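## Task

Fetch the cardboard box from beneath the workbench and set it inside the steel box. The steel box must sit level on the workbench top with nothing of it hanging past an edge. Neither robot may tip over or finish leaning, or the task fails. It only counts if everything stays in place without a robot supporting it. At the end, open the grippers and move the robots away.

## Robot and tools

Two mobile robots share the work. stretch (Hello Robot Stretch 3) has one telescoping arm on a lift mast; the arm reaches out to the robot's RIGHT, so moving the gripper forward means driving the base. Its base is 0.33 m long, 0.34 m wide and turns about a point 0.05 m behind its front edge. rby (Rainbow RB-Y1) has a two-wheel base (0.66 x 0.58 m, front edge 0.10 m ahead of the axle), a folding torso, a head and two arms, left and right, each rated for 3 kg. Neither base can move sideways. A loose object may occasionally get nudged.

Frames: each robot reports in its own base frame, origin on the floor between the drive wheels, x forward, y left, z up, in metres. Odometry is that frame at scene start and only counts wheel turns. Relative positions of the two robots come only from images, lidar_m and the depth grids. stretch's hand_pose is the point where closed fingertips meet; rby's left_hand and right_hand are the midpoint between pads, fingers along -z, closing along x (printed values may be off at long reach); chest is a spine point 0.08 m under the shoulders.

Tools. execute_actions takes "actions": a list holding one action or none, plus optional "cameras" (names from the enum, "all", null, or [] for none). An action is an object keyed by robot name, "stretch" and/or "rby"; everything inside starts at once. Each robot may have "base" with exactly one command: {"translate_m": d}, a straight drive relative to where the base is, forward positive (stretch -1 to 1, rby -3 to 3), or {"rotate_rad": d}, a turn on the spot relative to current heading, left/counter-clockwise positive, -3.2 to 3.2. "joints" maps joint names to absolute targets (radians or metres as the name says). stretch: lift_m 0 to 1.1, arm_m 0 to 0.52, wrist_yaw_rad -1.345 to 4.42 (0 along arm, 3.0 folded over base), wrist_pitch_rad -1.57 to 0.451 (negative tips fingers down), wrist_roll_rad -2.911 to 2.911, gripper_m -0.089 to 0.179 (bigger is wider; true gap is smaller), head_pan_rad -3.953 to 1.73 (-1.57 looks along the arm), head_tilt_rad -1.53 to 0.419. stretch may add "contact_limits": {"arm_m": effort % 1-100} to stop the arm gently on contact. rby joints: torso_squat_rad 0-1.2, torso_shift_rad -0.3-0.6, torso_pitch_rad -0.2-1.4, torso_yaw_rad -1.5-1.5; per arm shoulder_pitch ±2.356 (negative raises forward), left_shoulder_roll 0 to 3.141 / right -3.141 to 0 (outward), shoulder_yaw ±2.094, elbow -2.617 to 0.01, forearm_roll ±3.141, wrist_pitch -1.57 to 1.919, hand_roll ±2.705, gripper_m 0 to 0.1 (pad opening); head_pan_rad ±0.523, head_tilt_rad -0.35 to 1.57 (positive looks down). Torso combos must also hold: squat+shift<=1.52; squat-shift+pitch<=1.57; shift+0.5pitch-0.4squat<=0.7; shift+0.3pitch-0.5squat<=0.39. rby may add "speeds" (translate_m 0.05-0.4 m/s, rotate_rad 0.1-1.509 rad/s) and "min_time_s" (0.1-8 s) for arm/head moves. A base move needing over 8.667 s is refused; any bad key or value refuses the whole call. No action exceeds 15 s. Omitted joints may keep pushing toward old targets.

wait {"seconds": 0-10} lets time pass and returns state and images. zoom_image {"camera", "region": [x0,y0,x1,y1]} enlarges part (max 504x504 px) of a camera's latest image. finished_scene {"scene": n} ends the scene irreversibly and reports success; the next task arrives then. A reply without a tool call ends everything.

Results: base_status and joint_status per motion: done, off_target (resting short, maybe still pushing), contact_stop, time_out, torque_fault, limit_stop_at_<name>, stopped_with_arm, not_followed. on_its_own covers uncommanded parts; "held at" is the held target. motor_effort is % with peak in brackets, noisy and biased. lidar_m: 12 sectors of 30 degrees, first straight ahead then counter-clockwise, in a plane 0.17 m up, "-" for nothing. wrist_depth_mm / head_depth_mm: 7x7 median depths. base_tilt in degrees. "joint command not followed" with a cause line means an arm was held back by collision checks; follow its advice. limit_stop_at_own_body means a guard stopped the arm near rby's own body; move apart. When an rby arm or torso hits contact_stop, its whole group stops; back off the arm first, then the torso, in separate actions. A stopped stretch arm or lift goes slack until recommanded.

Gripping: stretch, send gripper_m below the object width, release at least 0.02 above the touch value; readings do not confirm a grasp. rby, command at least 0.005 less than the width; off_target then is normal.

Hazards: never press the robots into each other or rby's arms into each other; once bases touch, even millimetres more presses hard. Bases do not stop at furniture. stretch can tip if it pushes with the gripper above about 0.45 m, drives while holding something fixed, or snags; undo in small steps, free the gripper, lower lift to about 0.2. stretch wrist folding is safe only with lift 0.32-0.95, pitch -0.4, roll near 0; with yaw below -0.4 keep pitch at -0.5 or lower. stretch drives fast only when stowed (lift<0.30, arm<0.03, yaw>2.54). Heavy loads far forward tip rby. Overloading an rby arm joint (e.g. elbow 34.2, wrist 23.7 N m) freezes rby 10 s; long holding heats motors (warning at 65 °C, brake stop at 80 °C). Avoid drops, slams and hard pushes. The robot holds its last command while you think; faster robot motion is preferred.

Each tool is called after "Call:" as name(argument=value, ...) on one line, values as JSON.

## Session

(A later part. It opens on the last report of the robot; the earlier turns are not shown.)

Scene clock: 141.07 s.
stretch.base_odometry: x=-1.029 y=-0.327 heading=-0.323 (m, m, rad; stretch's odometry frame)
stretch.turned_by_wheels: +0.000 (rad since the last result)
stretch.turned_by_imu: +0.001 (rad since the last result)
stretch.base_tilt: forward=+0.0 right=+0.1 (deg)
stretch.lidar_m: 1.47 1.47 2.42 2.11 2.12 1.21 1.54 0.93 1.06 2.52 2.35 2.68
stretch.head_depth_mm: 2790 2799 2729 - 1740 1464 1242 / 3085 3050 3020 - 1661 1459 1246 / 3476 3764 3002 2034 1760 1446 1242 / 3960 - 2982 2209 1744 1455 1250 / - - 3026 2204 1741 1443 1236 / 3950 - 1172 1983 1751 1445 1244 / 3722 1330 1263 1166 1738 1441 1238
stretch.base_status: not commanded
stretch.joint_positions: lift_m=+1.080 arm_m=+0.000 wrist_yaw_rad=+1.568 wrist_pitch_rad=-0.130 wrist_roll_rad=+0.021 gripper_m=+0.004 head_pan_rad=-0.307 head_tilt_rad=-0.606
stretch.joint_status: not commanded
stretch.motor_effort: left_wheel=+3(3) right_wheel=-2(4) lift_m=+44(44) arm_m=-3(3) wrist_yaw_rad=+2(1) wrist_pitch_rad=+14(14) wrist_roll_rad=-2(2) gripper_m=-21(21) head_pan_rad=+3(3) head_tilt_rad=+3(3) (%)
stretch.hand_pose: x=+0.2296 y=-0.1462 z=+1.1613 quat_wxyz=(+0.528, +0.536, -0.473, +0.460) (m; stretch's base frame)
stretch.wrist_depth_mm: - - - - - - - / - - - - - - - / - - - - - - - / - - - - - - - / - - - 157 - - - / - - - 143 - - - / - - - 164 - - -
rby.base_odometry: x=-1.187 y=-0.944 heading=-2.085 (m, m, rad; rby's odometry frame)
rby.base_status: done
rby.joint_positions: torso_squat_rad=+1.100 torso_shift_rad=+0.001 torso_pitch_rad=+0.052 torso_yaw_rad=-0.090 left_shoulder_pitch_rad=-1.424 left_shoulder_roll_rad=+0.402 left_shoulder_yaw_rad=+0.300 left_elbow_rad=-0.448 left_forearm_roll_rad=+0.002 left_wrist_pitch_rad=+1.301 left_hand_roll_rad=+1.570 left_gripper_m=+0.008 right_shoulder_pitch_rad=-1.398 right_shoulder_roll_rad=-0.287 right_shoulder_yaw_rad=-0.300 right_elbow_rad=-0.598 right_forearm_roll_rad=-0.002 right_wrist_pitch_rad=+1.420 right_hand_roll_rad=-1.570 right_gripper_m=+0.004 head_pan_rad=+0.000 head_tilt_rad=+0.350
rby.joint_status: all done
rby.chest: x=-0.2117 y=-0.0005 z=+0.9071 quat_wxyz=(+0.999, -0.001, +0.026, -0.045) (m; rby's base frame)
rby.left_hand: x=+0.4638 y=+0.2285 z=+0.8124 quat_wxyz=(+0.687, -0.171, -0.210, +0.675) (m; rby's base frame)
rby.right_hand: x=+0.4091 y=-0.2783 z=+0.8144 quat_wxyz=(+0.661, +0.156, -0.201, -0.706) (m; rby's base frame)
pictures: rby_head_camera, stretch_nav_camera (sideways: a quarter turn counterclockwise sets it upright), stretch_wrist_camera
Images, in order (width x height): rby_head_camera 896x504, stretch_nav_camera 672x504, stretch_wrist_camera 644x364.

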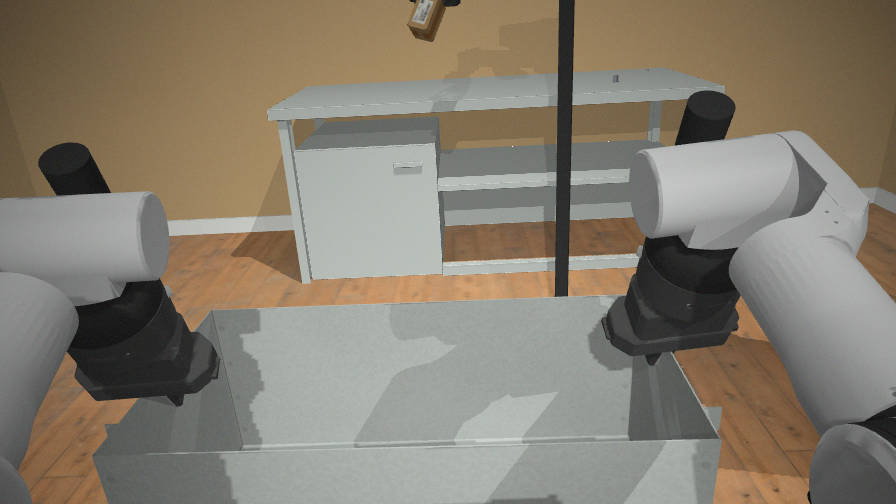

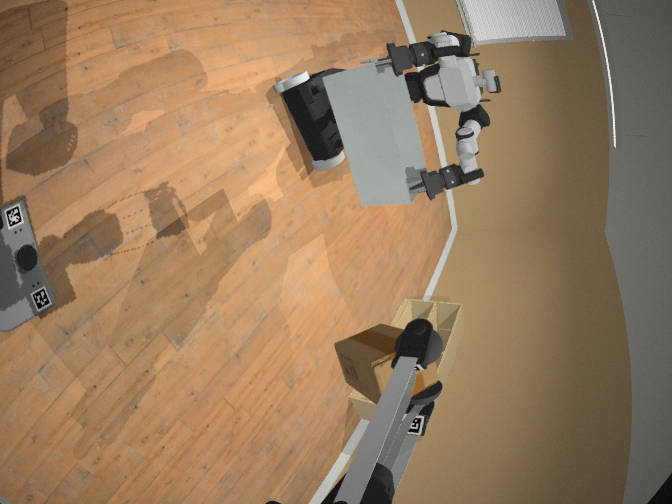

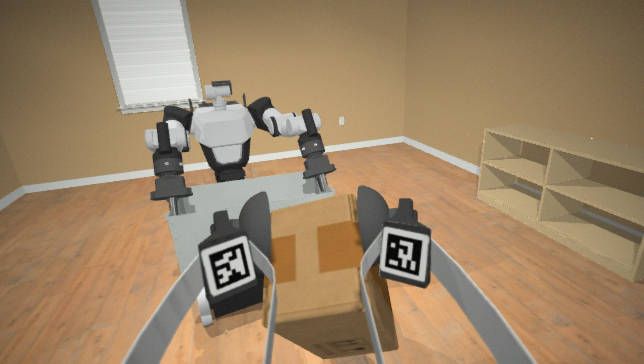

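Call:
execute_actions(actions=[{"stretch":{"base":{"rotate_rad":1.55},"joints":{"wrist_yaw_rad":0,"head_pan_rad":-1.57,"head_tilt_rad":-0.7}},"rby":{"base":{"translate_m":0.2},"speeds":{"translate_m":0.15}}}], cameras=[])

Call:
execute_actions(actions=[{"stretch":{"base":{"translate_m":-0.2},"joints":{"arm_m":0.2}},"rby":{"joints":{"head_tilt_rad":0.15}}}], cameras=["rby_head_camera","stretch_wrist_camera","stretch_nav_camera"])

Scene clock: 147.10 s.
stretch.base_odometry: x=-1.029 y=-0.327 heading=+1.227 (m, m, rad; stretch's odometry frame)
stretch.turned_by_wheels: +1.550 (rad since the last result)
stretch.turned_by_imu: +1.575 (rad since the last result)
stretch.base_tilt: forward=+0.0 right=+0.0 (deg)
stretch.lidar_m: 2.11 2.11 1.21 1.54 0.97 1.04 2.52 2.35 2.68 1.27 1.26 2.45
stretch.head_depth_mm: - - - - 1547 1386 1207 / - - - - - 1347 1198 / - - - - - 1347 1196 / - - - - 1579 1379 1193 / 1359 3020 1107 1668 1621 1374 1193 / 1282 1420 1087 992 1618 1376 1188 / 1269 882 961 1903 1610 1365 1192
stretch.base_status: done
stretch.joint_positions: lift_m=+1.080 arm_m=+0.000 wrist_yaw_rad=+0.003 wrist_pitch_rad=-0.130 wrist_roll_rad=+0.021 gripper_m=+0.004 head_pan_rad=-1.563 head_tilt_rad=-0.691
stretch.joint_status: all done
stretch.motor_effort: left_wheel=-3(7) right_wheel=+4(9) lift_m=+44(44) arm_m=-3(3) wrist_yaw_rad=-3(3) wrist_pitch_rad=+14(14) wrist_roll_rad=-2(2) gripper_m=-21(21) head_pan_rad=-3(41) head_tilt_rad=-5(16) (%)
stretch.hand_pose: x=-0.0208 y=-0.3963 z=+1.1613 quat_wxyz=(+0.698, +0.047, -0.713, -0.046) (m; stretch's base frame)
stretch.wrist_depth_mm: - - - - - - - / - - - - - - - / - - - - - - - / - - - - - - - / - - 721 158 - - - / - - 683 142 786 - - / - - 714 165 - - -
rby.base_odometry: x=-1.285 y=-1.118 heading=-2.085 (m, m, rad; rby's odometry frame)
rby.base_status: done
rby.joint_positions: torso_squat_rad=+1.100 torso_shift_rad=+0.001 torso_pitch_rad=+0.052 torso_yaw_rad=-0.090 left_shoulder_pitch_rad=-1.424 left_shoulder_roll_rad=+0.402 left_shoulder_yaw_rad=+0.300 left_elbow_rad=-0.448 left_forearm_roll_rad=+0.002 left_wrist_pitch_rad=+1.301 left_hand_roll_rad=+1.570 left_gripper_m=+0.007 right_shoulder_pitch_rad=-1.398 right_shoulder_roll_rad=-0.287 right_shoulder_yaw_rad=-0.300 right_elbow_rad=-0.598 right_forearm_roll_rad=-0.002 right_wrist_pitch_rad=+1.420 right_hand_roll_rad=-1.570 right_gripper_m=+0.004 head_pan_rad=+0.000 head_tilt_rad=+0.350
rby.joint_status: not commanded
rby.chest: x=-0.2116 y=-0.0005 z=+0.9071 quat_wxyz=(+0.999, -0.001, +0.026, -0.045) (m; rby's base frame)
rby.left_hand: x=+0.4639 y=+0.2285 z=+0.8124 quat_wxyz=(+0.687, -0.171, -0.210, +0.675) (m; rby's base frame)
rby.right_hand: x=+0.4092 y=-0.2783 z=+0.8144 quat_wxyz=(+0.661, +0.156, -0.201, -0.706) (m; rby's base frame)
pictures: none
No camera images: the call's "cameras" was empty. Leave "cameras" out to get every camera's image.

Scene clock: 150.60 s.
stretch.base_odometry: x=-1.096 y=-0.515 heading=+1.227 (m, m, rad; stretch's odometry frame)
stretch.turned_by_wheels: +0.000 (rad since the last result)
stretch.turned_by_imu: +0.001 (rad since the last result)
stretch.base_tilt: forward=+0.1 right=+0.2 (deg)
stretch.lidar_m: 2.30 2.30 1.32 1.50 0.84 0.98 2.33 2.21 2.56 1.35 1.34 2.67
stretch.head_depth_mm: 3553 3207 2580 1996 1628 1377 1201 / - 3219 2545 1997 1634 1379 1200 / - 3165 2543 1977 1639 1374 1196 / - - 1048 1854 1616 1376 1194 / 3782 3155 1002 1776 1625 1376 1191 / 1349 3535 980 1671 1617 1371 1191 / 1305 1444 1100 1016 1611 1369 1191
stretch.base_status: done
stretch.joint_positions: lift_m=+1.080 arm_m=+0.200 wrist_yaw_rad=+0.001 wrist_pitch_rad=-0.130 wrist_roll_rad=+0.021 gripper_m=+0.004 head_pan_rad=-1.563 head_tilt_rad=-0.691
stretch.joint_status: all done
stretch.motor_effort: left_wheel=-3(8) right_wheel=+3(4) lift_m=+43(44) arm_m=+4(4) wrist_yaw_rad=+0(3) wrist_pitch_rad=+14(14) wrist_roll_rad=-2(2) gripper_m=-21(21) head_pan_rad=-3(3) head_tilt_rad=-5(4) (%)
stretch.hand_pose: x=-0.0211 y=-0.5956 z=+1.1613 quat_wxyz=(+0.698, +0.046, -0.713, -0.046) (m; stretch's base frame)
stretch.wrist_depth_mm: - - - - - - - / - - - - - - - / - - - - - - - / - - - 702 - - - / 560 - - 158 - - - / 549 738 781 143 - - - / 585 720 762 164 - - -
rby.base_odometry: x=-1.285 y=-1.118 heading=-2.085 (m, m, rad; rby's odometry frame)
rby.base_status: not commanded
rby.joint_positions: torso_squat_rad=+1.100 torso_shift_rad=+0.001 torso_pitch_rad=+0.052 torso_yaw_rad=-0.090 left_shoulder_pitch_rad=-1.424 left_shoulder_roll_rad=+0.402 left_shoulder_yaw_rad=+0.300 left_elbow_rad=-0.448 left_forearm_roll_rad=+0.002 left_wrist_pitch_rad=+1.301 left_hand_roll_rad=+1.570 left_gripper_m=+0.007 right_shoulder_pitch_rad=-1.398 right_shoulder_roll_rad=-0.287 right_shoulder_yaw_rad=-0.300 right_elbow_rad=-0.598 right_forearm_roll_rad=-0.002 right_wrist_pitch_rad=+1.420 right_hand_roll_rad=-1.570 right_gripper_m=+0.004 head_pan_rad=+0.000 head_tilt_rad=+0.150
rby.joint_status: all done
rby.chest: x=-0.2116 y=-0.0005 z=+0.9071 quat_wxyz=(+0.999, -0.001, +0.026, -0.045) (m; rby's base frame)
rby.left_hand: x=+0.4639 y=+0.2285 z=+0.8124 quat_wxyz=(+0.687, -0.171, -0.210, +0.675) (m; rby's base frame)
rby.right_hand: x=+0.4092 y=-0.2783 z=+0.8144 quat_wxyz=(+0.661, +0.156, -0.201, -0.706) (m; rby's base frame)
pictures: rby_head_camera, stretch_nav_camera (sideways: a quarter turn counterclockwise sets it upright), stretch_wrist_camera
Images, in order (width x height): rby_head_camera 896x504, stretch_nav_camera 672x504, stretch_wrist_camera 644x364.

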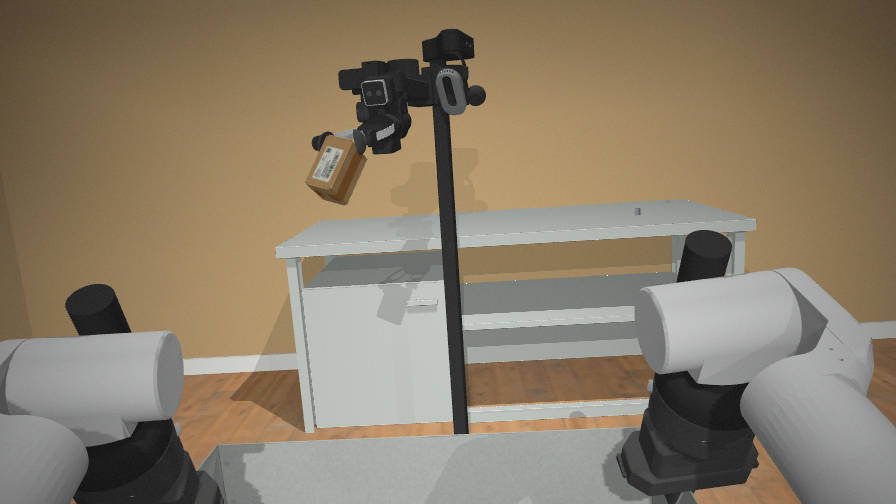

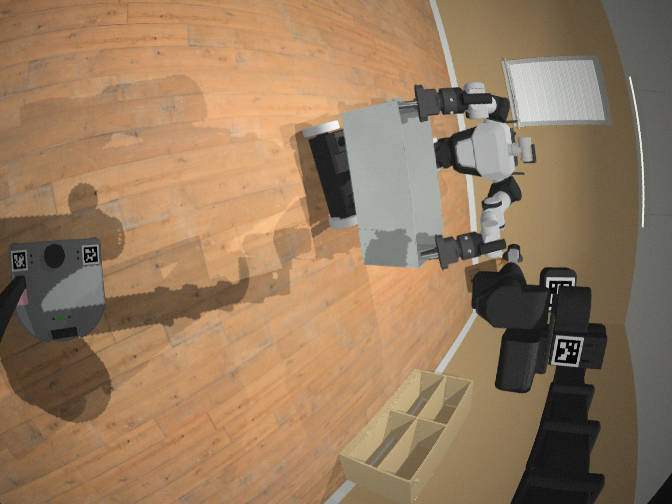

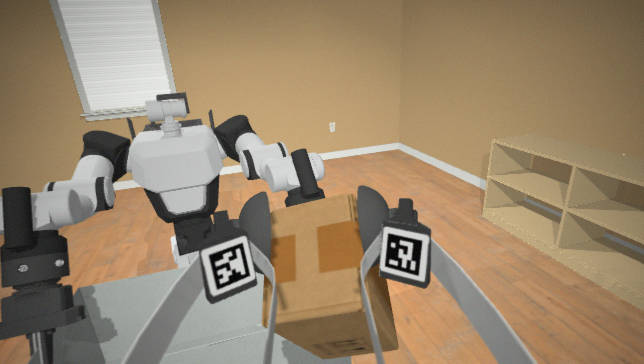

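Call:
execute_actions(actions=[{"stretch":{"base":{"rotate_rad":0.25}}}], cameras=[])

Call:
execute_actions(actions=[{"stretch":{"joints":{"arm_m":0.42,"lift_m":1.0}},"rby":{"base":{"translate_m":0.15},"joints":{"head_tilt_rad":0.3}}}], cameras=["rby_head_camera","stretch_wrist_camera","stretch_nav_camera"])

Scene clock: 153.77 s.
stretch.base_odometry: x=-1.096 y=-0.515 heading=+1.477 (m, m, rad; stretch's odometry frame)
stretch.turned_by_wheels: +0.250 (rad since the last result)
stretch.turned_by_imu: +0.254 (rad since the last result)
stretch.base_tilt: forward=+0.0 right=+0.1 (deg)
stretch.lidar_m: 2.31 1.31 1.53 0.85 0.88 2.23 2.32 2.20 2.99 1.34 3.30 2.37
stretch.head_depth_mm: 3672 3211 2552 2012 1630 1388 1202 / - 1024 1006 1873 1629 1377 1193 / - 3187 1001 1791 1620 1379 1200 / - - 997 1735 1628 1376 1198 / 1319 1500 996 1696 1614 1379 1191 / 1318 1135 993 1781 1623 1375 1193 / 3667 2998 2437 1955 1626 1373 1190
stretch.base_status: done
stretch.joint_positions: lift_m=+1.080 arm_m=+0.200 wrist_yaw_rad=+0.001 wrist_pitch_rad=-0.130 wrist_roll_rad=+0.021 gripper_m=+0.004 head_pan_rad=-1.563 head_tilt_rad=-0.691
stretch.joint_status: not commanded
stretch.motor_effort: left_wheel=-3(7) right_wheel=+5(11) lift_m=+44(44) arm_m=+4(4) wrist_yaw_rad=-1(1) wrist_pitch_rad=+14(14) wrist_roll_rad=-2(2) gripper_m=-21(21) head_pan_rad=-3(3) head_tilt_rad=-4(5) (%)
stretch.hand_pose: x=-0.0211 y=-0.5956 z=+1.1613 quat_wxyz=(+0.698, +0.046, -0.713, -0.046) (m; stretch's base frame)
stretch.wrist_depth_mm: - - - - - - - / - - - - - - - / - - - - - - - / - - 876 - 666 - - / - - 612 158 652 - - / - - 782 143 751 - - / - - 555 164 549 - -
rby.base_odometry: x=-1.285 y=-1.118 heading=-2.085 (m, m, rad; rby's odometry frame)
rby.base_status: not commanded
rby.joint_positions: torso_squat_rad=+1.100 torso_shift_rad=+0.001 torso_pitch_rad=+0.052 torso_yaw_rad=-0.090 left_shoulder_pitch_rad=-1.424 left_shoulder_roll_rad=+0.402 left_shoulder_yaw_rad=+0.300 left_elbow_rad=-0.448 left_forearm_roll_rad=+0.002 left_wrist_pitch_rad=+1.301 left_hand_roll_rad=+1.570 left_gripper_m=+0.007 right_shoulder_pitch_rad=-1.398 right_shoulder_roll_rad=-0.287 right_shoulder_yaw_rad=-0.300 right_elbow_rad=-0.598 right_forearm_roll_rad=-0.002 right_wrist_pitch_rad=+1.420 right_hand_roll_rad=-1.570 right_gripper_m=+0.004 head_pan_rad=+0.000 head_tilt_rad=+0.150
rby.joint_status: not commanded
rby.chest: x=-0.2116 y=-0.0005 z=+0.9071 quat_wxyz=(+0.999, -0.001, +0.026, -0.045) (m; rby's base frame)
rby.left_hand: x=+0.4639 y=+0.2285 z=+0.8124 quat_wxyz=(+0.687, -0.171, -0.210, +0.675) (m; rby's base frame)
rby.right_hand: x=+0.4092 y=-0.2783 z=+0.8144 quat_wxyz=(+0.661, +0.156, -0.201, -0.706) (m; rby's base frame)
pictures: none
No camera images: the call's "cameras" was empty. Leave "cameras" out to get every camera's image.

Scene clock: 156.63 s.
stretch.base_odometry: x=-1.096 y=-0.515 heading=+1.477 (m, m, rad; stretch's odometry frame)
stretch.turned_by_wheels: +0.000 (rad since the last result)
stretch.turned_by_imu: +0.001 (rad since the last result)
stretch.base_tilt: forward=+0.0 right=+0.0 (deg)
stretch.lidar_m: 2.30 1.32 1.53 0.84 0.88 2.22 2.33 2.21 3.01 1.18 3.31 2.38
stretch.head_depth_mm: 3716 - 927 1817 1633 1381 1198 / - 3199 1080 900 1629 1379 1197 / - 3200 1080 896 1632 1386 1195 / 1392 3022 1081 894 1625 1376 1194 / 1213 1382 1055 892 1621 1371 1196 / 1219 842 894 889 1620 1378 1189 / 3689 839 2435 1963 1614 1372 1188
stretch.base_status: not commanded
stretch.joint_positions: lift_m=+1.000 arm_m=+0.420 wrist_yaw_rad=+0.001 wrist_pitch_rad=-0.130 wrist_roll_rad=+0.021 gripper_m=+0.004 head_pan_rad=-1.563 head_tilt_rad=-0.691
stretch.joint_status: all done
stretch.motor_effort: left_wheel=-3(3) right_wheel=+3(3) lift_m=+30(36) arm_m=+4(5) wrist_yaw_rad=+0(2) wrist_pitch_rad=+14(14) wrist_roll_rad=-2(2) gripper_m=-21(21) head_pan_rad=-3(3) head_tilt_rad=-5(5) (%)
stretch.hand_pose: x=-0.0211 y=-0.8156 z=+1.0818 quat_wxyz=(+0.698, +0.046, -0.713, -0.046) (m; stretch's base frame)
stretch.wrist_depth_mm: - - - - - - - / - - - - - - - / - - 730 720 753 - - / - - 714 727 572 429 308 / 241 283 - 158 - - 305 / 239 288 - 143 - - 297 / 246 271 - 164 419 - 301
rby.base_odometry: x=-1.359 y=-1.249 heading=-2.085 (m, m, rad; rby's odometry frame)
rby.base_status: done
rby.joint_positions: torso_squat_rad=+1.100 torso_shift_rad=+0.001 torso_pitch_rad=+0.052 torso_yaw_rad=-0.090 left_shoulder_pitch_rad=-1.424 left_shoulder_roll_rad=+0.402 left_shoulder_yaw_rad=+0.300 left_elbow_rad=-0.448 left_forearm_roll_rad=+0.002 left_wrist_pitch_rad=+1.301 left_hand_roll_rad=+1.570 left_gripper_m=+0.007 right_shoulder_pitch_rad=-1.398 right_shoulder_roll_rad=-0.287 right_shoulder_yaw_rad=-0.300 right_elbow_rad=-0.598 right_forearm_roll_rad=-0.002 right_wrist_pitch_rad=+1.420 right_hand_roll_rad=-1.570 right_gripper_m=+0.004 head_pan_rad=+0.000 head_tilt_rad=+0.300
rby.joint_status: all done
rby.chest: x=-0.2116 y=-0.0005 z=+0.9071 quat_wxyz=(+0.999, -0.001, +0.026, -0.045) (m; rby's base frame)
rby.left_hand: x=+0.4640 y=+0.2285 z=+0.8123 quat_wxyz=(+0.687, -0.171, -0.210, +0.675) (m; rby's base frame)
rby.right_hand: x=+0.4093 y=-0.2783 z=+0.8144 quat_wxyz=(+0.661, +0.156, -0.201, -0.706) (m; rby's base frame)
pictures: rby_head_camera, stretch_nav_camera (sideways: a quarter turn counterclockwise sets it upright), stretch_wrist_camera
Images, in order (width x height): rby_head_camera 896x504, stretch_nav_camera 672x504, stretch_wrist_camera 644x364.

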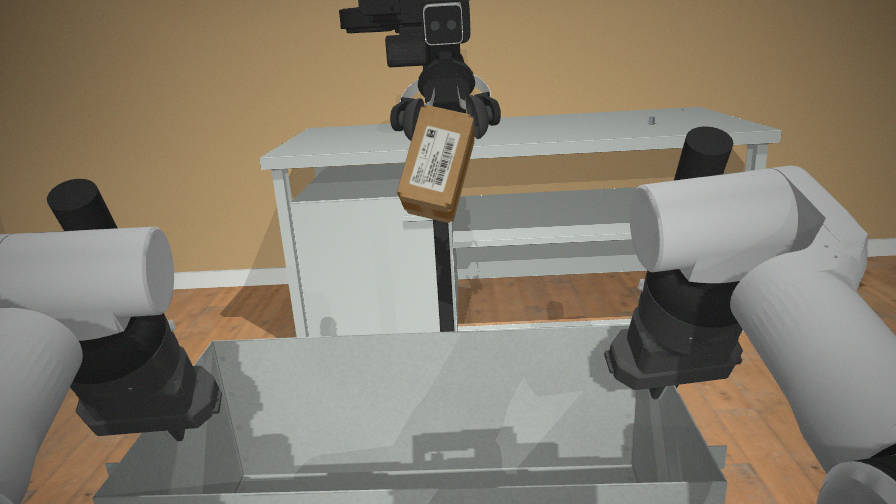

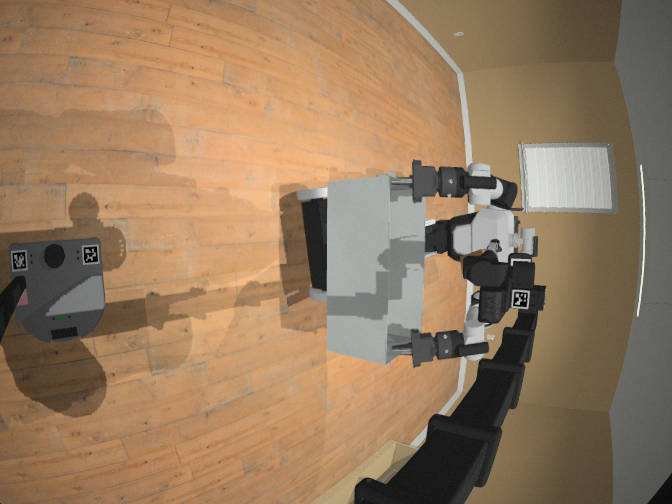

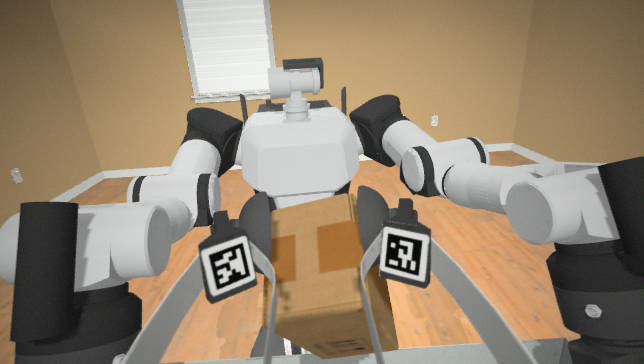

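Call:
execute_actions(actions=[{"stretch":{"joints":{"arm_m":0.52}},"rby":{"base":{"translate_m":0.08},"joints":{"head_tilt_rad":0.5}}}], cameras=[])

Call:
execute_actions(actions=[{"stretch":{"joints":{"wrist_pitch_rad":-0.9,"lift_m":0.93}}}], cameras=["rby_head_camera","stretch_wrist_camera","stretch_head_camera"])

Scene clock: 160.73 s.
stretch.base_odometry: x=-1.096 y=-0.515 heading=+1.477 (m, m, rad; stretch's odometry frame)
stretch.turned_by_wheels: +0.000 (rad since the last result)
stretch.turned_by_imu: +0.001 (rad since the last result)
stretch.base_tilt: forward=+0.0 right=+0.1 (deg)
stretch.lidar_m: 2.30 1.32 1.53 0.85 0.88 2.23 2.32 2.20 1.22 1.10 3.31 2.37
stretch.head_depth_mm: 3718 - 876 839 1595 1378 1199 / - 3149 1031 837 1587 1380 1200 / - 3326 1034 832 1579 1380 1199 / - 1316 1028 827 1579 1374 1198 / 1165 1282 1023 811 1536 1376 1191 / 1163 781 826 808 1543 1376 1190 / 3710 767 2329 1969 1623 1365 1195
stretch.base_status: not commanded
stretch.joint_positions: lift_m=+1.000 arm_m=+0.519 wrist_yaw_rad=+0.001 wrist_pitch_rad=-0.130 wrist_roll_rad=+0.021 gripper_m=+0.004 head_pan_rad=-1.563 head_tilt_rad=-0.691
stretch.joint_status: all done
stretch.motor_effort: left_wheel=-3(3) right_wheel=+4(4) lift_m=+30(30) arm_m=+4(3) wrist_yaw_rad=-1(2) wrist_pitch_rad=+14(14) wrist_roll_rad=-2(2) gripper_m=-21(22) head_pan_rad=-3(3) head_tilt_rad=-5(5) (%)
stretch.hand_pose: x=-0.0211 y=-0.9153 z=+1.0818 quat_wxyz=(+0.698, +0.046, -0.713, -0.046) (m; stretch's base frame)
stretch.wrist_depth_mm: - - - - - - - / - - - - - - - / - - 638 568 609 - - / - - 563 550 582 397 - / - 361 476 158 - 380 312 / 344 333 - 143 - - 297 / 221 - - 165 - - -
rby.base_odometry: x=-1.399 y=-1.318 heading=-2.085 (m, m, rad; rby's odometry frame)
rby.base_status: done
rby.joint_positions: torso_squat_rad=+1.100 torso_shift_rad=+0.001 torso_pitch_rad=+0.052 torso_yaw_rad=-0.090 left_shoulder_pitch_rad=-1.424 left_shoulder_roll_rad=+0.402 left_shoulder_yaw_rad=+0.300 left_elbow_rad=-0.448 left_forearm_roll_rad=+0.002 left_wrist_pitch_rad=+1.301 left_hand_roll_rad=+1.570 left_gripper_m=+0.007 right_shoulder_pitch_rad=-1.398 right_shoulder_roll_rad=-0.287 right_shoulder_yaw_rad=-0.300 right_elbow_rad=-0.598 right_forearm_roll_rad=-0.002 right_wrist_pitch_rad=+1.420 right_hand_roll_rad=-1.570 right_gripper_m=+0.004 head_pan_rad=+0.000 head_tilt_rad=+0.500
rby.joint_status: all done
rby.chest: x=-0.2116 y=-0.0005 z=+0.9071 quat_wxyz=(+0.999, -0.001, +0.026, -0.045) (m; rby's base frame)
rby.left_hand: x=+0.4639 y=+0.2285 z=+0.8123 quat_wxyz=(+0.687, -0.171, -0.210, +0.675) (m; rby's base frame)
rby.right_hand: x=+0.4092 y=-0.2783 z=+0.8144 quat_wxyz=(+0.661, +0.156, -0.201, -0.706) (m; rby's base frame)
pictures: none
No camera images: the call's "cameras" was empty. Leave "cameras" out to get every camera's image.

Scene clock: 162.20 s.
stretch.base_odometry: x=-1.096 y=-0.515 heading=+1.477 (m, m, rad; stretch's odometry frame)
stretch.turned_by_wheels: +0.000 (rad since the last result)
stretch.turned_by_imu: +0.000 (rad since the last result)
stretch.base_tilt: forward=+0.0 right=+0.0 (deg)
stretch.lidar_m: 2.30 1.32 1.53 0.84 0.87 2.22 2.32 2.20 1.21 1.11 3.29 2.37
stretch.head_depth_mm: 3818 808 - - 1600 1387 1208 / 3745 - 1013 816 1583 1376 1202 / 3635 3037 1028 817 1574 1378 1196 / 1159 - 976 812 1578 1373 1200 / 1158 1285 1023 809 1543 1373 1191 / 1159 781 828 807 1542 1363 1190 / 3757 772 2317 1965 1617 1370 1191
stretch.base_status: not commanded
stretch.joint_positions: lift_m=+0.930 arm_m=+0.519 wrist_yaw_rad=+0.001 wrist_pitch_rad=-0.912 wrist_roll_rad=+0.021 gripper_m=+0.004 head_pan_rad=-1.563 head_tilt_rad=-0.691
stretch.joint_status: all done
stretch.motor_effort: left_wheel=-3(2) right_wheel=+4(3) lift_m=+30(33) arm_m=+4(4) wrist_yaw_rad=+0(1) wrist_pitch_rad=+6(13) wrist_roll_rad=-2(2) gripper_m=-21(21) head_pan_rad=-3(4) head_tilt_rad=-4(4) (%)
stretch.hand_pose: x=-0.0214 y=-0.8022 z=+0.8515 quat_wxyz=(+0.628, +0.309, -0.641, -0.315) (m; stretch's base frame)
stretch.wrist_depth_mm: - - - 611 - - - / - - - 632 - - - / 271 263 261 265 270 278 287 / 255 317 335 324 350 369 348 / 251 362 400 157 406 400 368 / 249 351 365 143 364 373 365 / 246 316 351 167 344 350 345
rby.base_odometry: x=-1.399 y=-1.318 heading=-2.085 (m, m, rad; rby's odometry frame)
rby.base_status: not commanded
rby.joint_positions: torso_squat_rad=+1.100 torso_shift_rad=+0.001 torso_pitch_rad=+0.052 torso_yaw_rad=-0.090 left_shoulder_pitch_rad=-1.424 left_shoulder_roll_rad=+0.402 left_shoulder_yaw_rad=+0.300 left_elbow_rad=-0.448 left_forearm_roll_rad=+0.002 left_wrist_pitch_rad=+1.301 left_hand_roll_rad=+1.570 left_gripper_m=+0.007 right_shoulder_pitch_rad=-1.398 right_shoulder_roll_rad=-0.287 right_shoulder_yaw_rad=-0.300 right_elbow_rad=-0.598 right_forearm_roll_rad=-0.002 right_wrist_pitch_rad=+1.420 right_hand_roll_rad=-1.570 right_gripper_m=+0.004 head_pan_rad=+0.000 head_tilt_rad=+0.500
rby.joint_status: not commanded
rby.chest: x=-0.2116 y=-0.0005 z=+0.9071 quat_wxyz=(+0.999, -0.001, +0.026, -0.045) (m; rby's base frame)
rby.left_hand: x=+0.4639 y=+0.2285 z=+0.8123 quat_wxyz=(+0.687, -0.171, -0.210, +0.675) (m; rby's base frame)
rby.right_hand: x=+0.4092 y=-0.2783 z=+0.8144 quat_wxyz=(+0.661, +0.156, -0.201, -0.706) (m; rby's base frame)
pictures: rby_head_camera, stretch_head_camera (sideways: a quarter turn clockwise sets it upright), stretch_wrist_camera
Images, in order (width x height): rby_head_camera 896x504, stretch_head_camera 896x504, stretch_wrist_camera 644x364.

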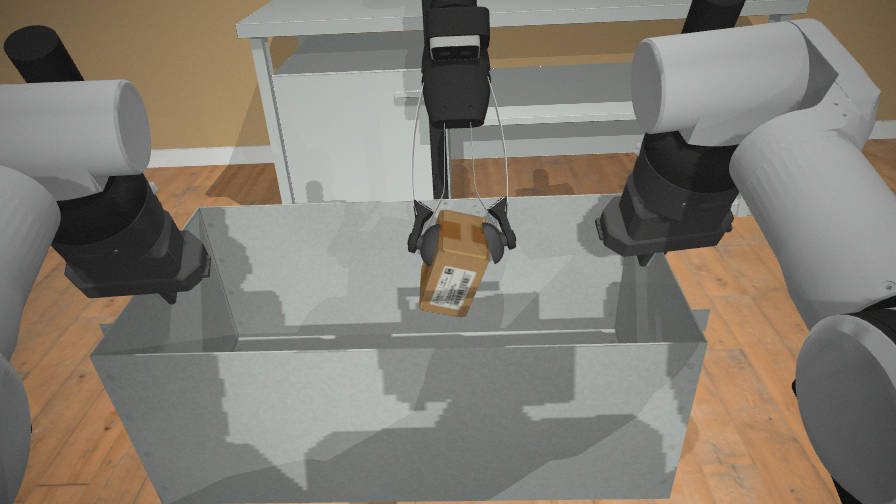

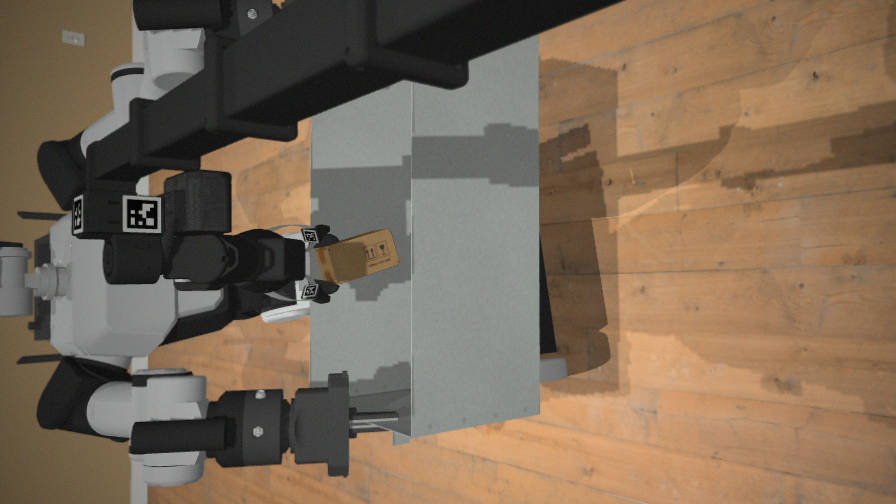

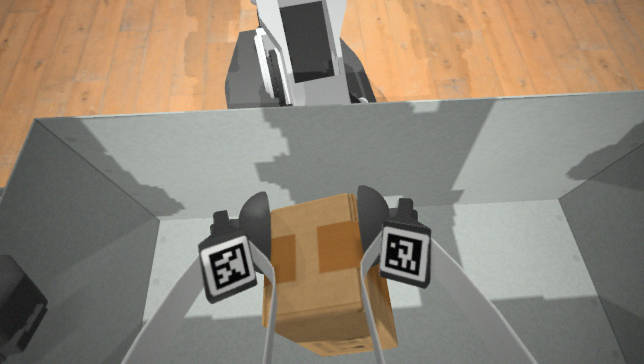

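Call:
execute_actions(actions=[{"stretch":{"joints":{"lift_m":0.81}}}], cameras=["rby_head_camera"])

Call:
execute_actions(actions=[{"stretch":{"joints":{"gripper_m":0.12}}}], cameras=[])

Call:
execute_actions(actions=[{"stretch":{"joints":{"lift_m":0.98}}}], cameras=["stretch_wrist_camera"])

Call:
execute_actions(actions=[{"stretch":{"joints":{"arm_m":0,"wrist_pitch_rad":-1.2},"base":{"rotate_rad":-0.25}}}], cameras=[])

Call:
execute_actions(actions=[{"stretch":{"base":{"translate_m":1.0},"joints":{"head_pan_rad":-2.8,"lift_m":0.5}},"rby":{"joints":{"torso_squat_rad":0.4,"head_tilt_rad":0.3}}}], cameras=["rby_head_camera","stretch_nav_camera"])

Scene clock: 166.40 s.
stretch.base_odometry: x=-1.096 y=-0.515 heading=+1.477 (m, m, rad; stretch's odometry frame)
stretch.turned_by_wheels: +0.000 (rad since the last result)
stretch.turned_by_imu: +0.001 (rad since the last result)
stretch.base_tilt: forward=+0.0 right=+0.2 (deg)
stretch.lidar_m: 2.31 1.31 1.54 0.84 0.88 2.23 2.33 2.20 1.22 1.11 3.30 2.37
stretch.head_depth_mm: 3810 810 851 819 - - - / 3706 3026 2678 - - 1365 1199 / 1200 3575 1031 814 1583 1378 1200 / 1166 1252 - 809 1578 1367 1195 / 1159 1286 1023 809 1543 1378 1197 / 1168 780 825 807 1535 1364 1185 / 3764 772 2306 1953 1606 1365 1194
stretch.base_status: not commanded
stretch.joint_positions: lift_m=+0.810 arm_m=+0.519 wrist_yaw_rad=+0.001 wrist_pitch_rad=-0.913 wrist_roll_rad=+0.021 gripper_m=+0.004 head_pan_rad=-1.563 head_tilt_rad=-0.691
stretch.joint_status: all done
stretch.motor_effort: left_wheel=-3(3) right_wheel=+3(3) lift_m=+29(28) arm_m=+4(4) wrist_yaw_rad=+0(1) wrist_pitch_rad=+6(6) wrist_roll_rad=-2(2) gripper_m=-21(21) head_pan_rad=-3(3) head_tilt_rad=-5(5) (%)
stretch.hand_pose: x=-0.0214 y=-0.8021 z=+0.7315 quat_wxyz=(+0.628, +0.309, -0.641, -0.315) (m; stretch's base frame)
stretch.wrist_depth_mm: 167 168 171 173 178 180 183 / 195 199 203 207 211 216 222 / 234 242 247 254 261 268 273 / 253 297 297 298 304 302 301 / 252 280 285 158 283 280 277 / 249 261 255 143 254 259 260 / 239 245 245 167 240 244 243
rby.base_odometry: x=-1.399 y=-1.318 heading=-2.085 (m, m, rad; rby's odometry frame)
rby.base_status: not commanded
rby.joint_positions: torso_squat_rad=+1.100 torso_shift_rad=+0.001 torso_pitch_rad=+0.052 torso_yaw_rad=-0.090 left_shoulder_pitch_rad=-1.424 left_shoulder_roll_rad=+0.402 left_shoulder_yaw_rad=+0.300 left_elbow_rad=-0.448 left_forearm_roll_rad=+0.002 left_wrist_pitch_rad=+1.301 left_hand_roll_rad=+1.570 left_gripper_m=+0.007 right_shoulder_pitch_rad=-1.398 right_shoulder_roll_rad=-0.287 right_shoulder_yaw_rad=-0.300 right_elbow_rad=-0.598 right_forearm_roll_rad=-0.002 right_wrist_pitch_rad=+1.420 right_hand_roll_rad=-1.570 right_gripper_m=+0.004 head_pan_rad=+0.000 head_tilt_rad=+0.500
rby.joint_status: not commanded
rby.chest: x=-0.2116 y=-0.0005 z=+0.9071 quat_wxyz=(+0.999, -0.001, +0.026, -0.045) (m; rby's base frame)
rby.left_hand: x=+0.4639 y=+0.2285 z=+0.8123 quat_wxyz=(+0.687, -0.171, -0.210, +0.675) (m; rby's base frame)
rby.right_hand: x=+0.4092 y=-0.2783 z=+0.8144 quat_wxyz=(+0.661, +0.156, -0.201, -0.706) (m; rby's base frame)
pictures: rby_head_camera
Images, in order (width x height): rby_head_camera 896x504.

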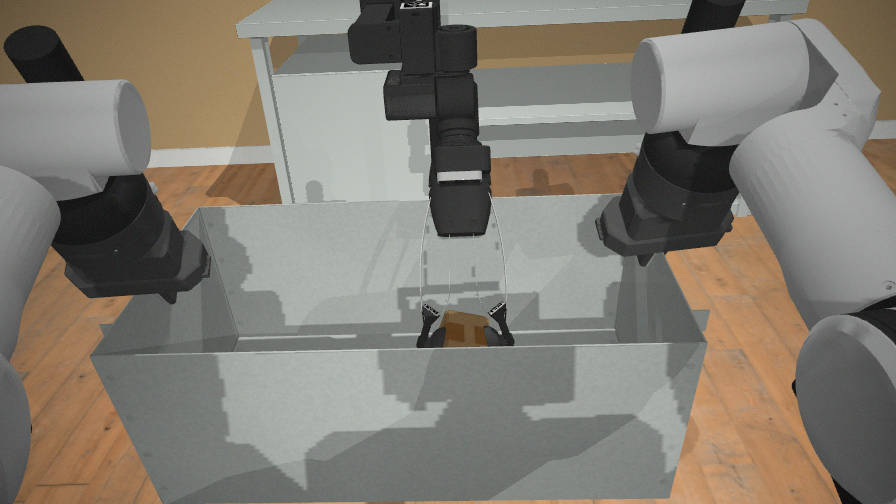

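Scene clock: 168.07 s.
stretch.base_odometry: x=-1.096 y=-0.515 heading=+1.477 (m, m, rad; stretch's odometry frame)
stretch.turned_by_wheels: +0.000 (rad since the last result)
stretch.turned_by_imu: +0.000 (rad since the last result)
stretch.base_tilt: forward=-0.1 right=+0.1 (deg)
stretch.lidar_m: 2.31 1.32 1.53 0.85 0.87 2.22 2.32 2.21 1.21 1.10 3.31 2.38
stretch.head_depth_mm: 3817 810 852 819 - - - / 3693 3059 2672 - - 1364 1195 / 1202 3556 1033 814 1573 1376 1197 / 1158 1240 - 810 1583 1374 1194 / 1161 1281 1027 812 1532 1374 1191 / 1159 781 828 805 1542 1373 1196 / 3733 771 2341 1948 1608 1377 1192
stretch.base_status: not commanded
stretch.joint_positions: lift_m=+0.810 arm_m=+0.519 wrist_yaw_rad=+0.001 wrist_pitch_rad=-0.913 wrist_roll_rad=+0.021 gripper_m=+0.120 head_pan_rad=-1.563 head_tilt_rad=-0.691
stretch.joint_status: all done
stretch.motor_effort: left_wheel=-3(3) right_wheel=+4(4) lift_m=+29(30) arm_m=+4(4) wrist_yaw_rad=-1(1) wrist_pitch_rad=+6(6) wrist_roll_rad=-2(2) gripper_m=+0(92) head_pan_rad=-4(3) head_tilt_rad=-5(5) (%)
stretch.hand_pose: x=-0.0214 y=-0.8020 z=+0.7315 quat_wxyz=(+0.628, +0.309, -0.641, -0.315) (m; stretch's base frame)
stretch.wrist_depth_mm: 167 168 171 174 176 181 185 / 195 198 204 207 211 215 220 / 233 241 248 254 261 268 274 / 252 293 297 298 303 303 301 / 252 286 280 197 279 282 279 / 248 - 262 182 254 257 260 / 235 247 244 241 243 245 244
rby.base_odometry: x=-1.399 y=-1.318 heading=-2.085 (m, m, rad; rby's odometry frame)
rby.base_status: not commanded
rby.joint_positions: torso_squat_rad=+1.100 torso_shift_rad=+0.001 torso_pitch_rad=+0.052 torso_yaw_rad=-0.090 left_shoulder_pitch_rad=-1.424 left_shoulder_roll_rad=+0.402 left_shoulder_yaw_rad=+0.300 left_elbow_rad=-0.448 left_forearm_roll_rad=+0.002 left_wrist_pitch_rad=+1.301 left_hand_roll_rad=+1.570 left_gripper_m=+0.007 right_shoulder_pitch_rad=-1.398 right_shoulder_roll_rad=-0.287 right_shoulder_yaw_rad=-0.300 right_elbow_rad=-0.598 right_forearm_roll_rad=-0.002 right_wrist_pitch_rad=+1.420 right_hand_roll_rad=-1.570 right_gripper_m=+0.004 head_pan_rad=+0.000 head_tilt_rad=+0.500
rby.joint_status: not commanded
rby.chest: x=-0.2116 y=-0.0005 z=+0.9071 quat_wxyz=(+0.999, -0.001, +0.026, -0.045) (m; rby's base frame)
rby.left_hand: x=+0.4639 y=+0.2285 z=+0.8123 quat_wxyz=(+0.687, -0.171, -0.210, +0.675) (m; rby's base frame)
rby.right_hand: x=+0.4092 y=-0.2783 z=+0.8144 quat_wxyz=(+0.661, +0.156, -0.201, -0.706) (m; rby's base frame)
pictures: none
No camera images: the call's "cameras" was empty. Leave "cameras" out to get every camera's image.

Scene clock: 170.43 s.
stretch.base_odometry: x=-1.096 y=-0.515 heading=+1.477 (m, m, rad; stretch's odometry frame)
stretch.turned_by_wheels: +0.000 (rad since the last result)
stretch.turned_by_imu: +0.001 (rad since the last result)
stretch.base_tilt: forward=-0.1 right=+0.1 (deg)
stretch.lidar_m: 2.30 1.32 1.53 0.84 0.88 2.22 2.32 2.21 1.22 1.11 3.30 2.37
stretch.head_depth_mm: 3771 - - 819 1591 1387 1198 / 3687 3033 1031 818 1596 1381 1196 / - 3382 1029 813 1581 1378 1198 / 1124 - 1030 814 1572 1380 1192 / 1162 1279 1025 809 1543 1371 1194 / 1164 779 826 809 1540 1366 1193 / 3760 767 2340 1955 1615 1374 1191
stretch.base_status: not commanded
stretch.joint_positions: lift_m=+0.980 arm_m=+0.519 wrist_yaw_rad=+0.001 wrist_pitch_rad=-0.913 wrist_roll_rad=+0.021 gripper_m=+0.120 head_pan_rad=-1.563 head_tilt_rad=-0.691
stretch.joint_status: all done
stretch.motor_effort: left_wheel=-3(2) right_wheel=+4(4) lift_m=+43(45) arm_m=+4(4) wrist_yaw_rad=+0(2) wrist_pitch_rad=+6(6) wrist_roll_rad=-2(2) gripper_m=+0(0) head_pan_rad=-3(3) head_tilt_rad=-5(4) (%)
stretch.hand_pose: x=-0.0214 y=-0.8021 z=+0.9010 quat_wxyz=(+0.628, +0.309, -0.641, -0.315) (m; stretch's base frame)
stretch.wrist_depth_mm: - - - 644 - - - / - - - 669 - - - / - - - 622 - - 322 / - 314 339 346 358 372 347 / 271 314 440 445 443 449 365 / 190 - 426 411 417 414 369 / - 350 397 389 396 390 342
rby.base_odometry: x=-1.399 y=-1.318 heading=-2.085 (m, m, rad; rby's odometry frame)
rby.base_status: not commanded
rby.joint_positions: torso_squat_rad=+1.100 torso_shift_rad=+0.001 torso_pitch_rad=+0.052 torso_yaw_rad=-0.090 left_shoulder_pitch_rad=-1.424 left_shoulder_roll_rad=+0.402 left_shoulder_yaw_rad=+0.300 left_elbow_rad=-0.448 left_forearm_roll_rad=+0.002 left_wrist_pitch_rad=+1.301 left_hand_roll_rad=+1.570 left_gripper_m=+0.007 right_shoulder_pitch_rad=-1.398 right_shoulder_roll_rad=-0.287 right_shoulder_yaw_rad=-0.300 right_elbow_rad=-0.598 right_forearm_roll_rad=-0.002 right_wrist_pitch_rad=+1.420 right_hand_roll_rad=-1.570 right_gripper_m=+0.004 head_pan_rad=+0.000 head_tilt_rad=+0.500
rby.joint_status: not commanded
rby.chest: x=-0.2116 y=-0.0005 z=+0.9071 quat_wxyz=(+0.999, -0.001, +0.026, -0.045) (m; rby's base frame)
rby.left_hand: x=+0.4639 y=+0.2285 z=+0.8123 quat_wxyz=(+0.687, -0.171, -0.210, +0.675) (m; rby's base frame)
rby.right_hand: x=+0.4092 y=-0.2783 z=+0.8144 quat_wxyz=(+0.661, +0.156, -0.201, -0.706) (m; rby's base frame)
pictures: stretch_wrist_camera
Images, in order (width x height): stretch_wrist_camera 644x364.

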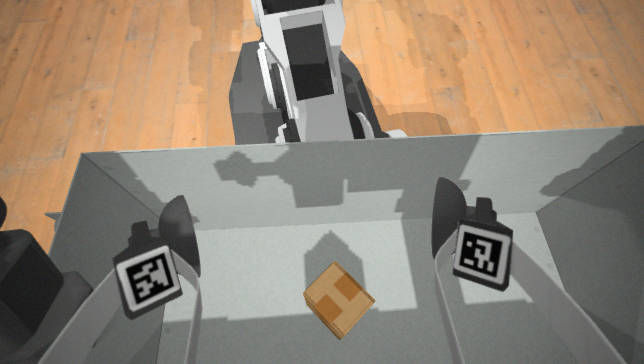

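Scene clock: 175.43 s.
stretch.base_odometry: x=-1.096 y=-0.515 heading=+1.227 (m, m, rad; stretch's odometry frame)
stretch.turned_by_wheels: -0.250 (rad since the last result)
stretch.turned_by_imu: -0.253 (rad since the last result)
stretch.base_tilt: forward=+0.0 right=+0.0 (deg)
stretch.lidar_m: 2.31 2.31 1.32 1.49 0.85 0.98 2.33 2.21 2.55 1.12 1.11 2.67
stretch.head_depth_mm: 3718 3645 2643 - - - - / - 3585 2534 2102 - - - / - 860 908 832 - - - / 3888 866 1043 838 - - - / 3644 3194 1030 818 1580 1377 1175 / 1201 2997 1003 803 1535 1371 1188 / 1116 1200 1318 782 1493 1367 1187
stretch.base_status: done
stretch.joint_positions: lift_m=+0.980 arm_m=+0.000 wrist_yaw_rad=+0.001 wrist_pitch_rad=-1.204 wrist_roll_rad=+0.021 gripper_m=+0.120 head_pan_rad=-1.563 head_tilt_rad=-0.691
stretch.joint_status: all done
stretch.motor_effort: left_wheel=+2(9) right_wheel=-2(11) lift_m=+43(43) arm_m=-3(4) wrist_yaw_rad=-1(1) wrist_pitch_rad=+2(5) wrist_roll_rad=-2(2) gripper_m=+0(0) head_pan_rad=-3(3) head_tilt_rad=-4(6) (%)
stretch.hand_pose: x=-0.0215 y=-0.2148 z=+0.8707 quat_wxyz=(+0.577, +0.397, -0.588, -0.404) (m; stretch's base frame)
stretch.wrist_depth_mm: - - - - - - - / - - - - - - - / - - - - - - - / - - - - - - - / - - - - - - - / 959 - 966 - - - - / 946 919 950 943 957 930 968
rby.base_odometry: x=-1.399 y=-1.318 heading=-2.085 (m, m, rad; rby's odometry frame)
rby.base_status: not commanded
rby.joint_positions: torso_squat_rad=+1.100 torso_shift_rad=+0.001 torso_pitch_rad=+0.052 torso_yaw_rad=-0.090 left_shoulder_pitch_rad=-1.424 left_shoulder_roll_rad=+0.402 left_shoulder_yaw_rad=+0.300 left_elbow_rad=-0.448 left_forearm_roll_rad=+0.002 left_wrist_pitch_rad=+1.301 left_hand_roll_rad=+1.570 left_gripper_m=+0.007 right_shoulder_pitch_rad=-1.398 right_shoulder_roll_rad=-0.287 right_shoulder_yaw_rad=-0.300 right_elbow_rad=-0.598 right_forearm_roll_rad=-0.002 right_wrist_pitch_rad=+1.420 right_hand_roll_rad=-1.570 right_gripper_m=+0.004 head_pan_rad=+0.000 head_tilt_rad=+0.500
rby.joint_status: not commanded
rby.chest: x=-0.2116 y=-0.0005 z=+0.9071 quat_wxyz=(+0.999, -0.001, +0.026, -0.045) (m; rby's base frame)
rby.left_hand: x=+0.4639 y=+0.2285 z=+0.8123 quat_wxyz=(+0.687, -0.171, -0.210, +0.675) (m; rby's base frame)
rby.right_hand: x=+0.4092 y=-0.2783 z=+0.8144 quat_wxyz=(+0.661, +0.156, -0.201, -0.706) (m; rby's base frame)
pictures: none
No camera images: the call's "cameras" was empty. Leave "cameras" out to get every camera's image.

Scene clock: 186.40 s.
stretch.base_odometry: x=-0.759 y=+0.427 heading=+1.227 (m, m, rad; stretch's odometry frame)
stretch.turned_by_wheels: +0.000 (rad since the last result)
stretch.turned_by_imu: +0.004 (rad since the last result)
stretch.base_tilt: forward=-0.1 right=+0.1 (deg)
stretch.lidar_m: 1.34 1.34 1.58 1.05 1.74 1.50 3.29 3.02 1.12 1.54 2.66 1.56
stretch.head_depth_mm: 2839 3098 2574 1988 1632 1379 1199 / 2835 3148 2552 1991 1636 1381 1223 / 2871 3163 2548 1981 1630 1383 1196 / 2887 3175 2553 1982 1620 1380 1196 / 2904 3153 2537 1993 1624 1370 1194 / 2880 3127 2528 1970 1617 1369 1189 / 1066 2987 2527 1973 1613 1374 1187
stretch.base_status: done
stretch.joint_positions: lift_m=+0.500 arm_m=+0.000 wrist_yaw_rad=+0.001 wrist_pitch_rad=-1.204 wrist_roll_rad=+0.021 gripper_m=+0.120 head_pan_rad=-2.793 head_tilt_rad=-0.691
stretch.joint_status: all done
stretch.motor_effort: left_wheel=+2(8) right_wheel=-3(5) lift_m=+29(36) arm_m=-3(3) wrist_yaw_rad=-1(1) wrist_pitch_rad=+2(1) wrist_roll_rad=-2(2) gripper_m=+0(0) head_pan_rad=-3(41) head_tilt_rad=-4(5) (%)
stretch.hand_pose: x=-0.0215 y=-0.2148 z=+0.3911 quat_wxyz=(+0.577, +0.397, -0.588, -0.404) (m; stretch's base frame)
stretch.wrist_depth_mm: 590 582 586 588 603 589 590 / 569 569 571 569 578 585 584 / 555 553 567 564 571 571 569 / 550 549 550 550 555 563 554 / 531 536 536 542 540 550 551 / 521 - 524 - - - 543 / 516 515 512 - - 525 531
rby.base_odometry: x=-1.399 y=-1.318 heading=-2.085 (m, m, rad; rby's odometry frame)
rby.base_status: not commanded
rby.joint_positions: torso_squat_rad=+0.400 torso_shift_rad=+0.001 torso_pitch_rad=+0.052 torso_yaw_rad=-0.090 left_shoulder_pitch_rad=-1.424 left_shoulder_roll_rad=+0.402 left_shoulder_yaw_rad=+0.300 left_elbow_rad=-0.448 left_forearm_roll_rad=+0.002 left_wrist_pitch_rad=+1.301 left_hand_roll_rad=+1.570 left_gripper_m=+0.007 right_shoulder_pitch_rad=-1.398 right_shoulder_roll_rad=-0.287 right_shoulder_yaw_rad=-0.300 right_elbow_rad=-0.598 right_forearm_roll_rad=-0.002 right_wrist_pitch_rad=+1.420 right_hand_roll_rad=-1.570 right_gripper_m=+0.004 head_pan_rad=+0.000 head_tilt_rad=+0.300
rby.joint_status: all done
rby.chest: x=-0.2113 y=-0.0008 z=+1.2343 quat_wxyz=(+0.999, -0.001, +0.026, -0.045) (m; rby's base frame)
rby.left_hand: x=+0.4642 y=+0.2282 z=+1.1394 quat_wxyz=(+0.687, -0.171, -0.209, +0.675) (m; rby's base frame)
rby.right_hand: x=+0.4095 y=-0.2786 z=+1.1414 quat_wxyz=(+0.661, +0.156, -0.201, -0.706) (m; rby's base frame)
pictures: rby_head_camera, stretch_nav_camera (sideways: a quarter turn counterclockwise sets it upright)
Images, in order (width x height): rby_head_camera 896x504, stretch_nav_camera 672x504.

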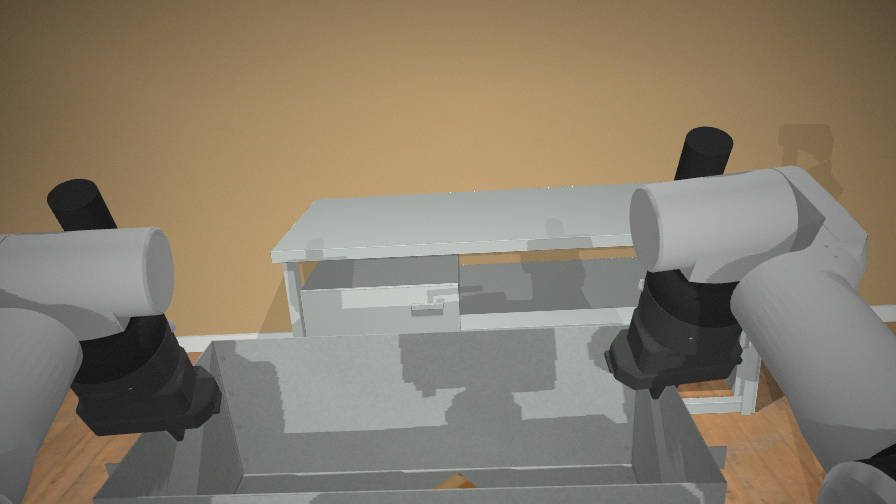

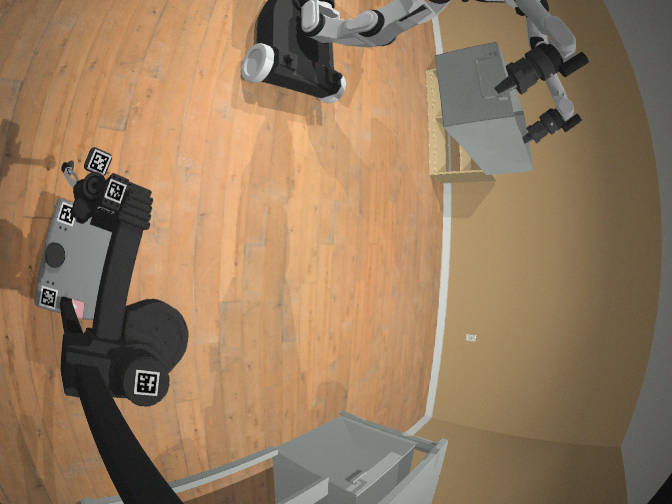

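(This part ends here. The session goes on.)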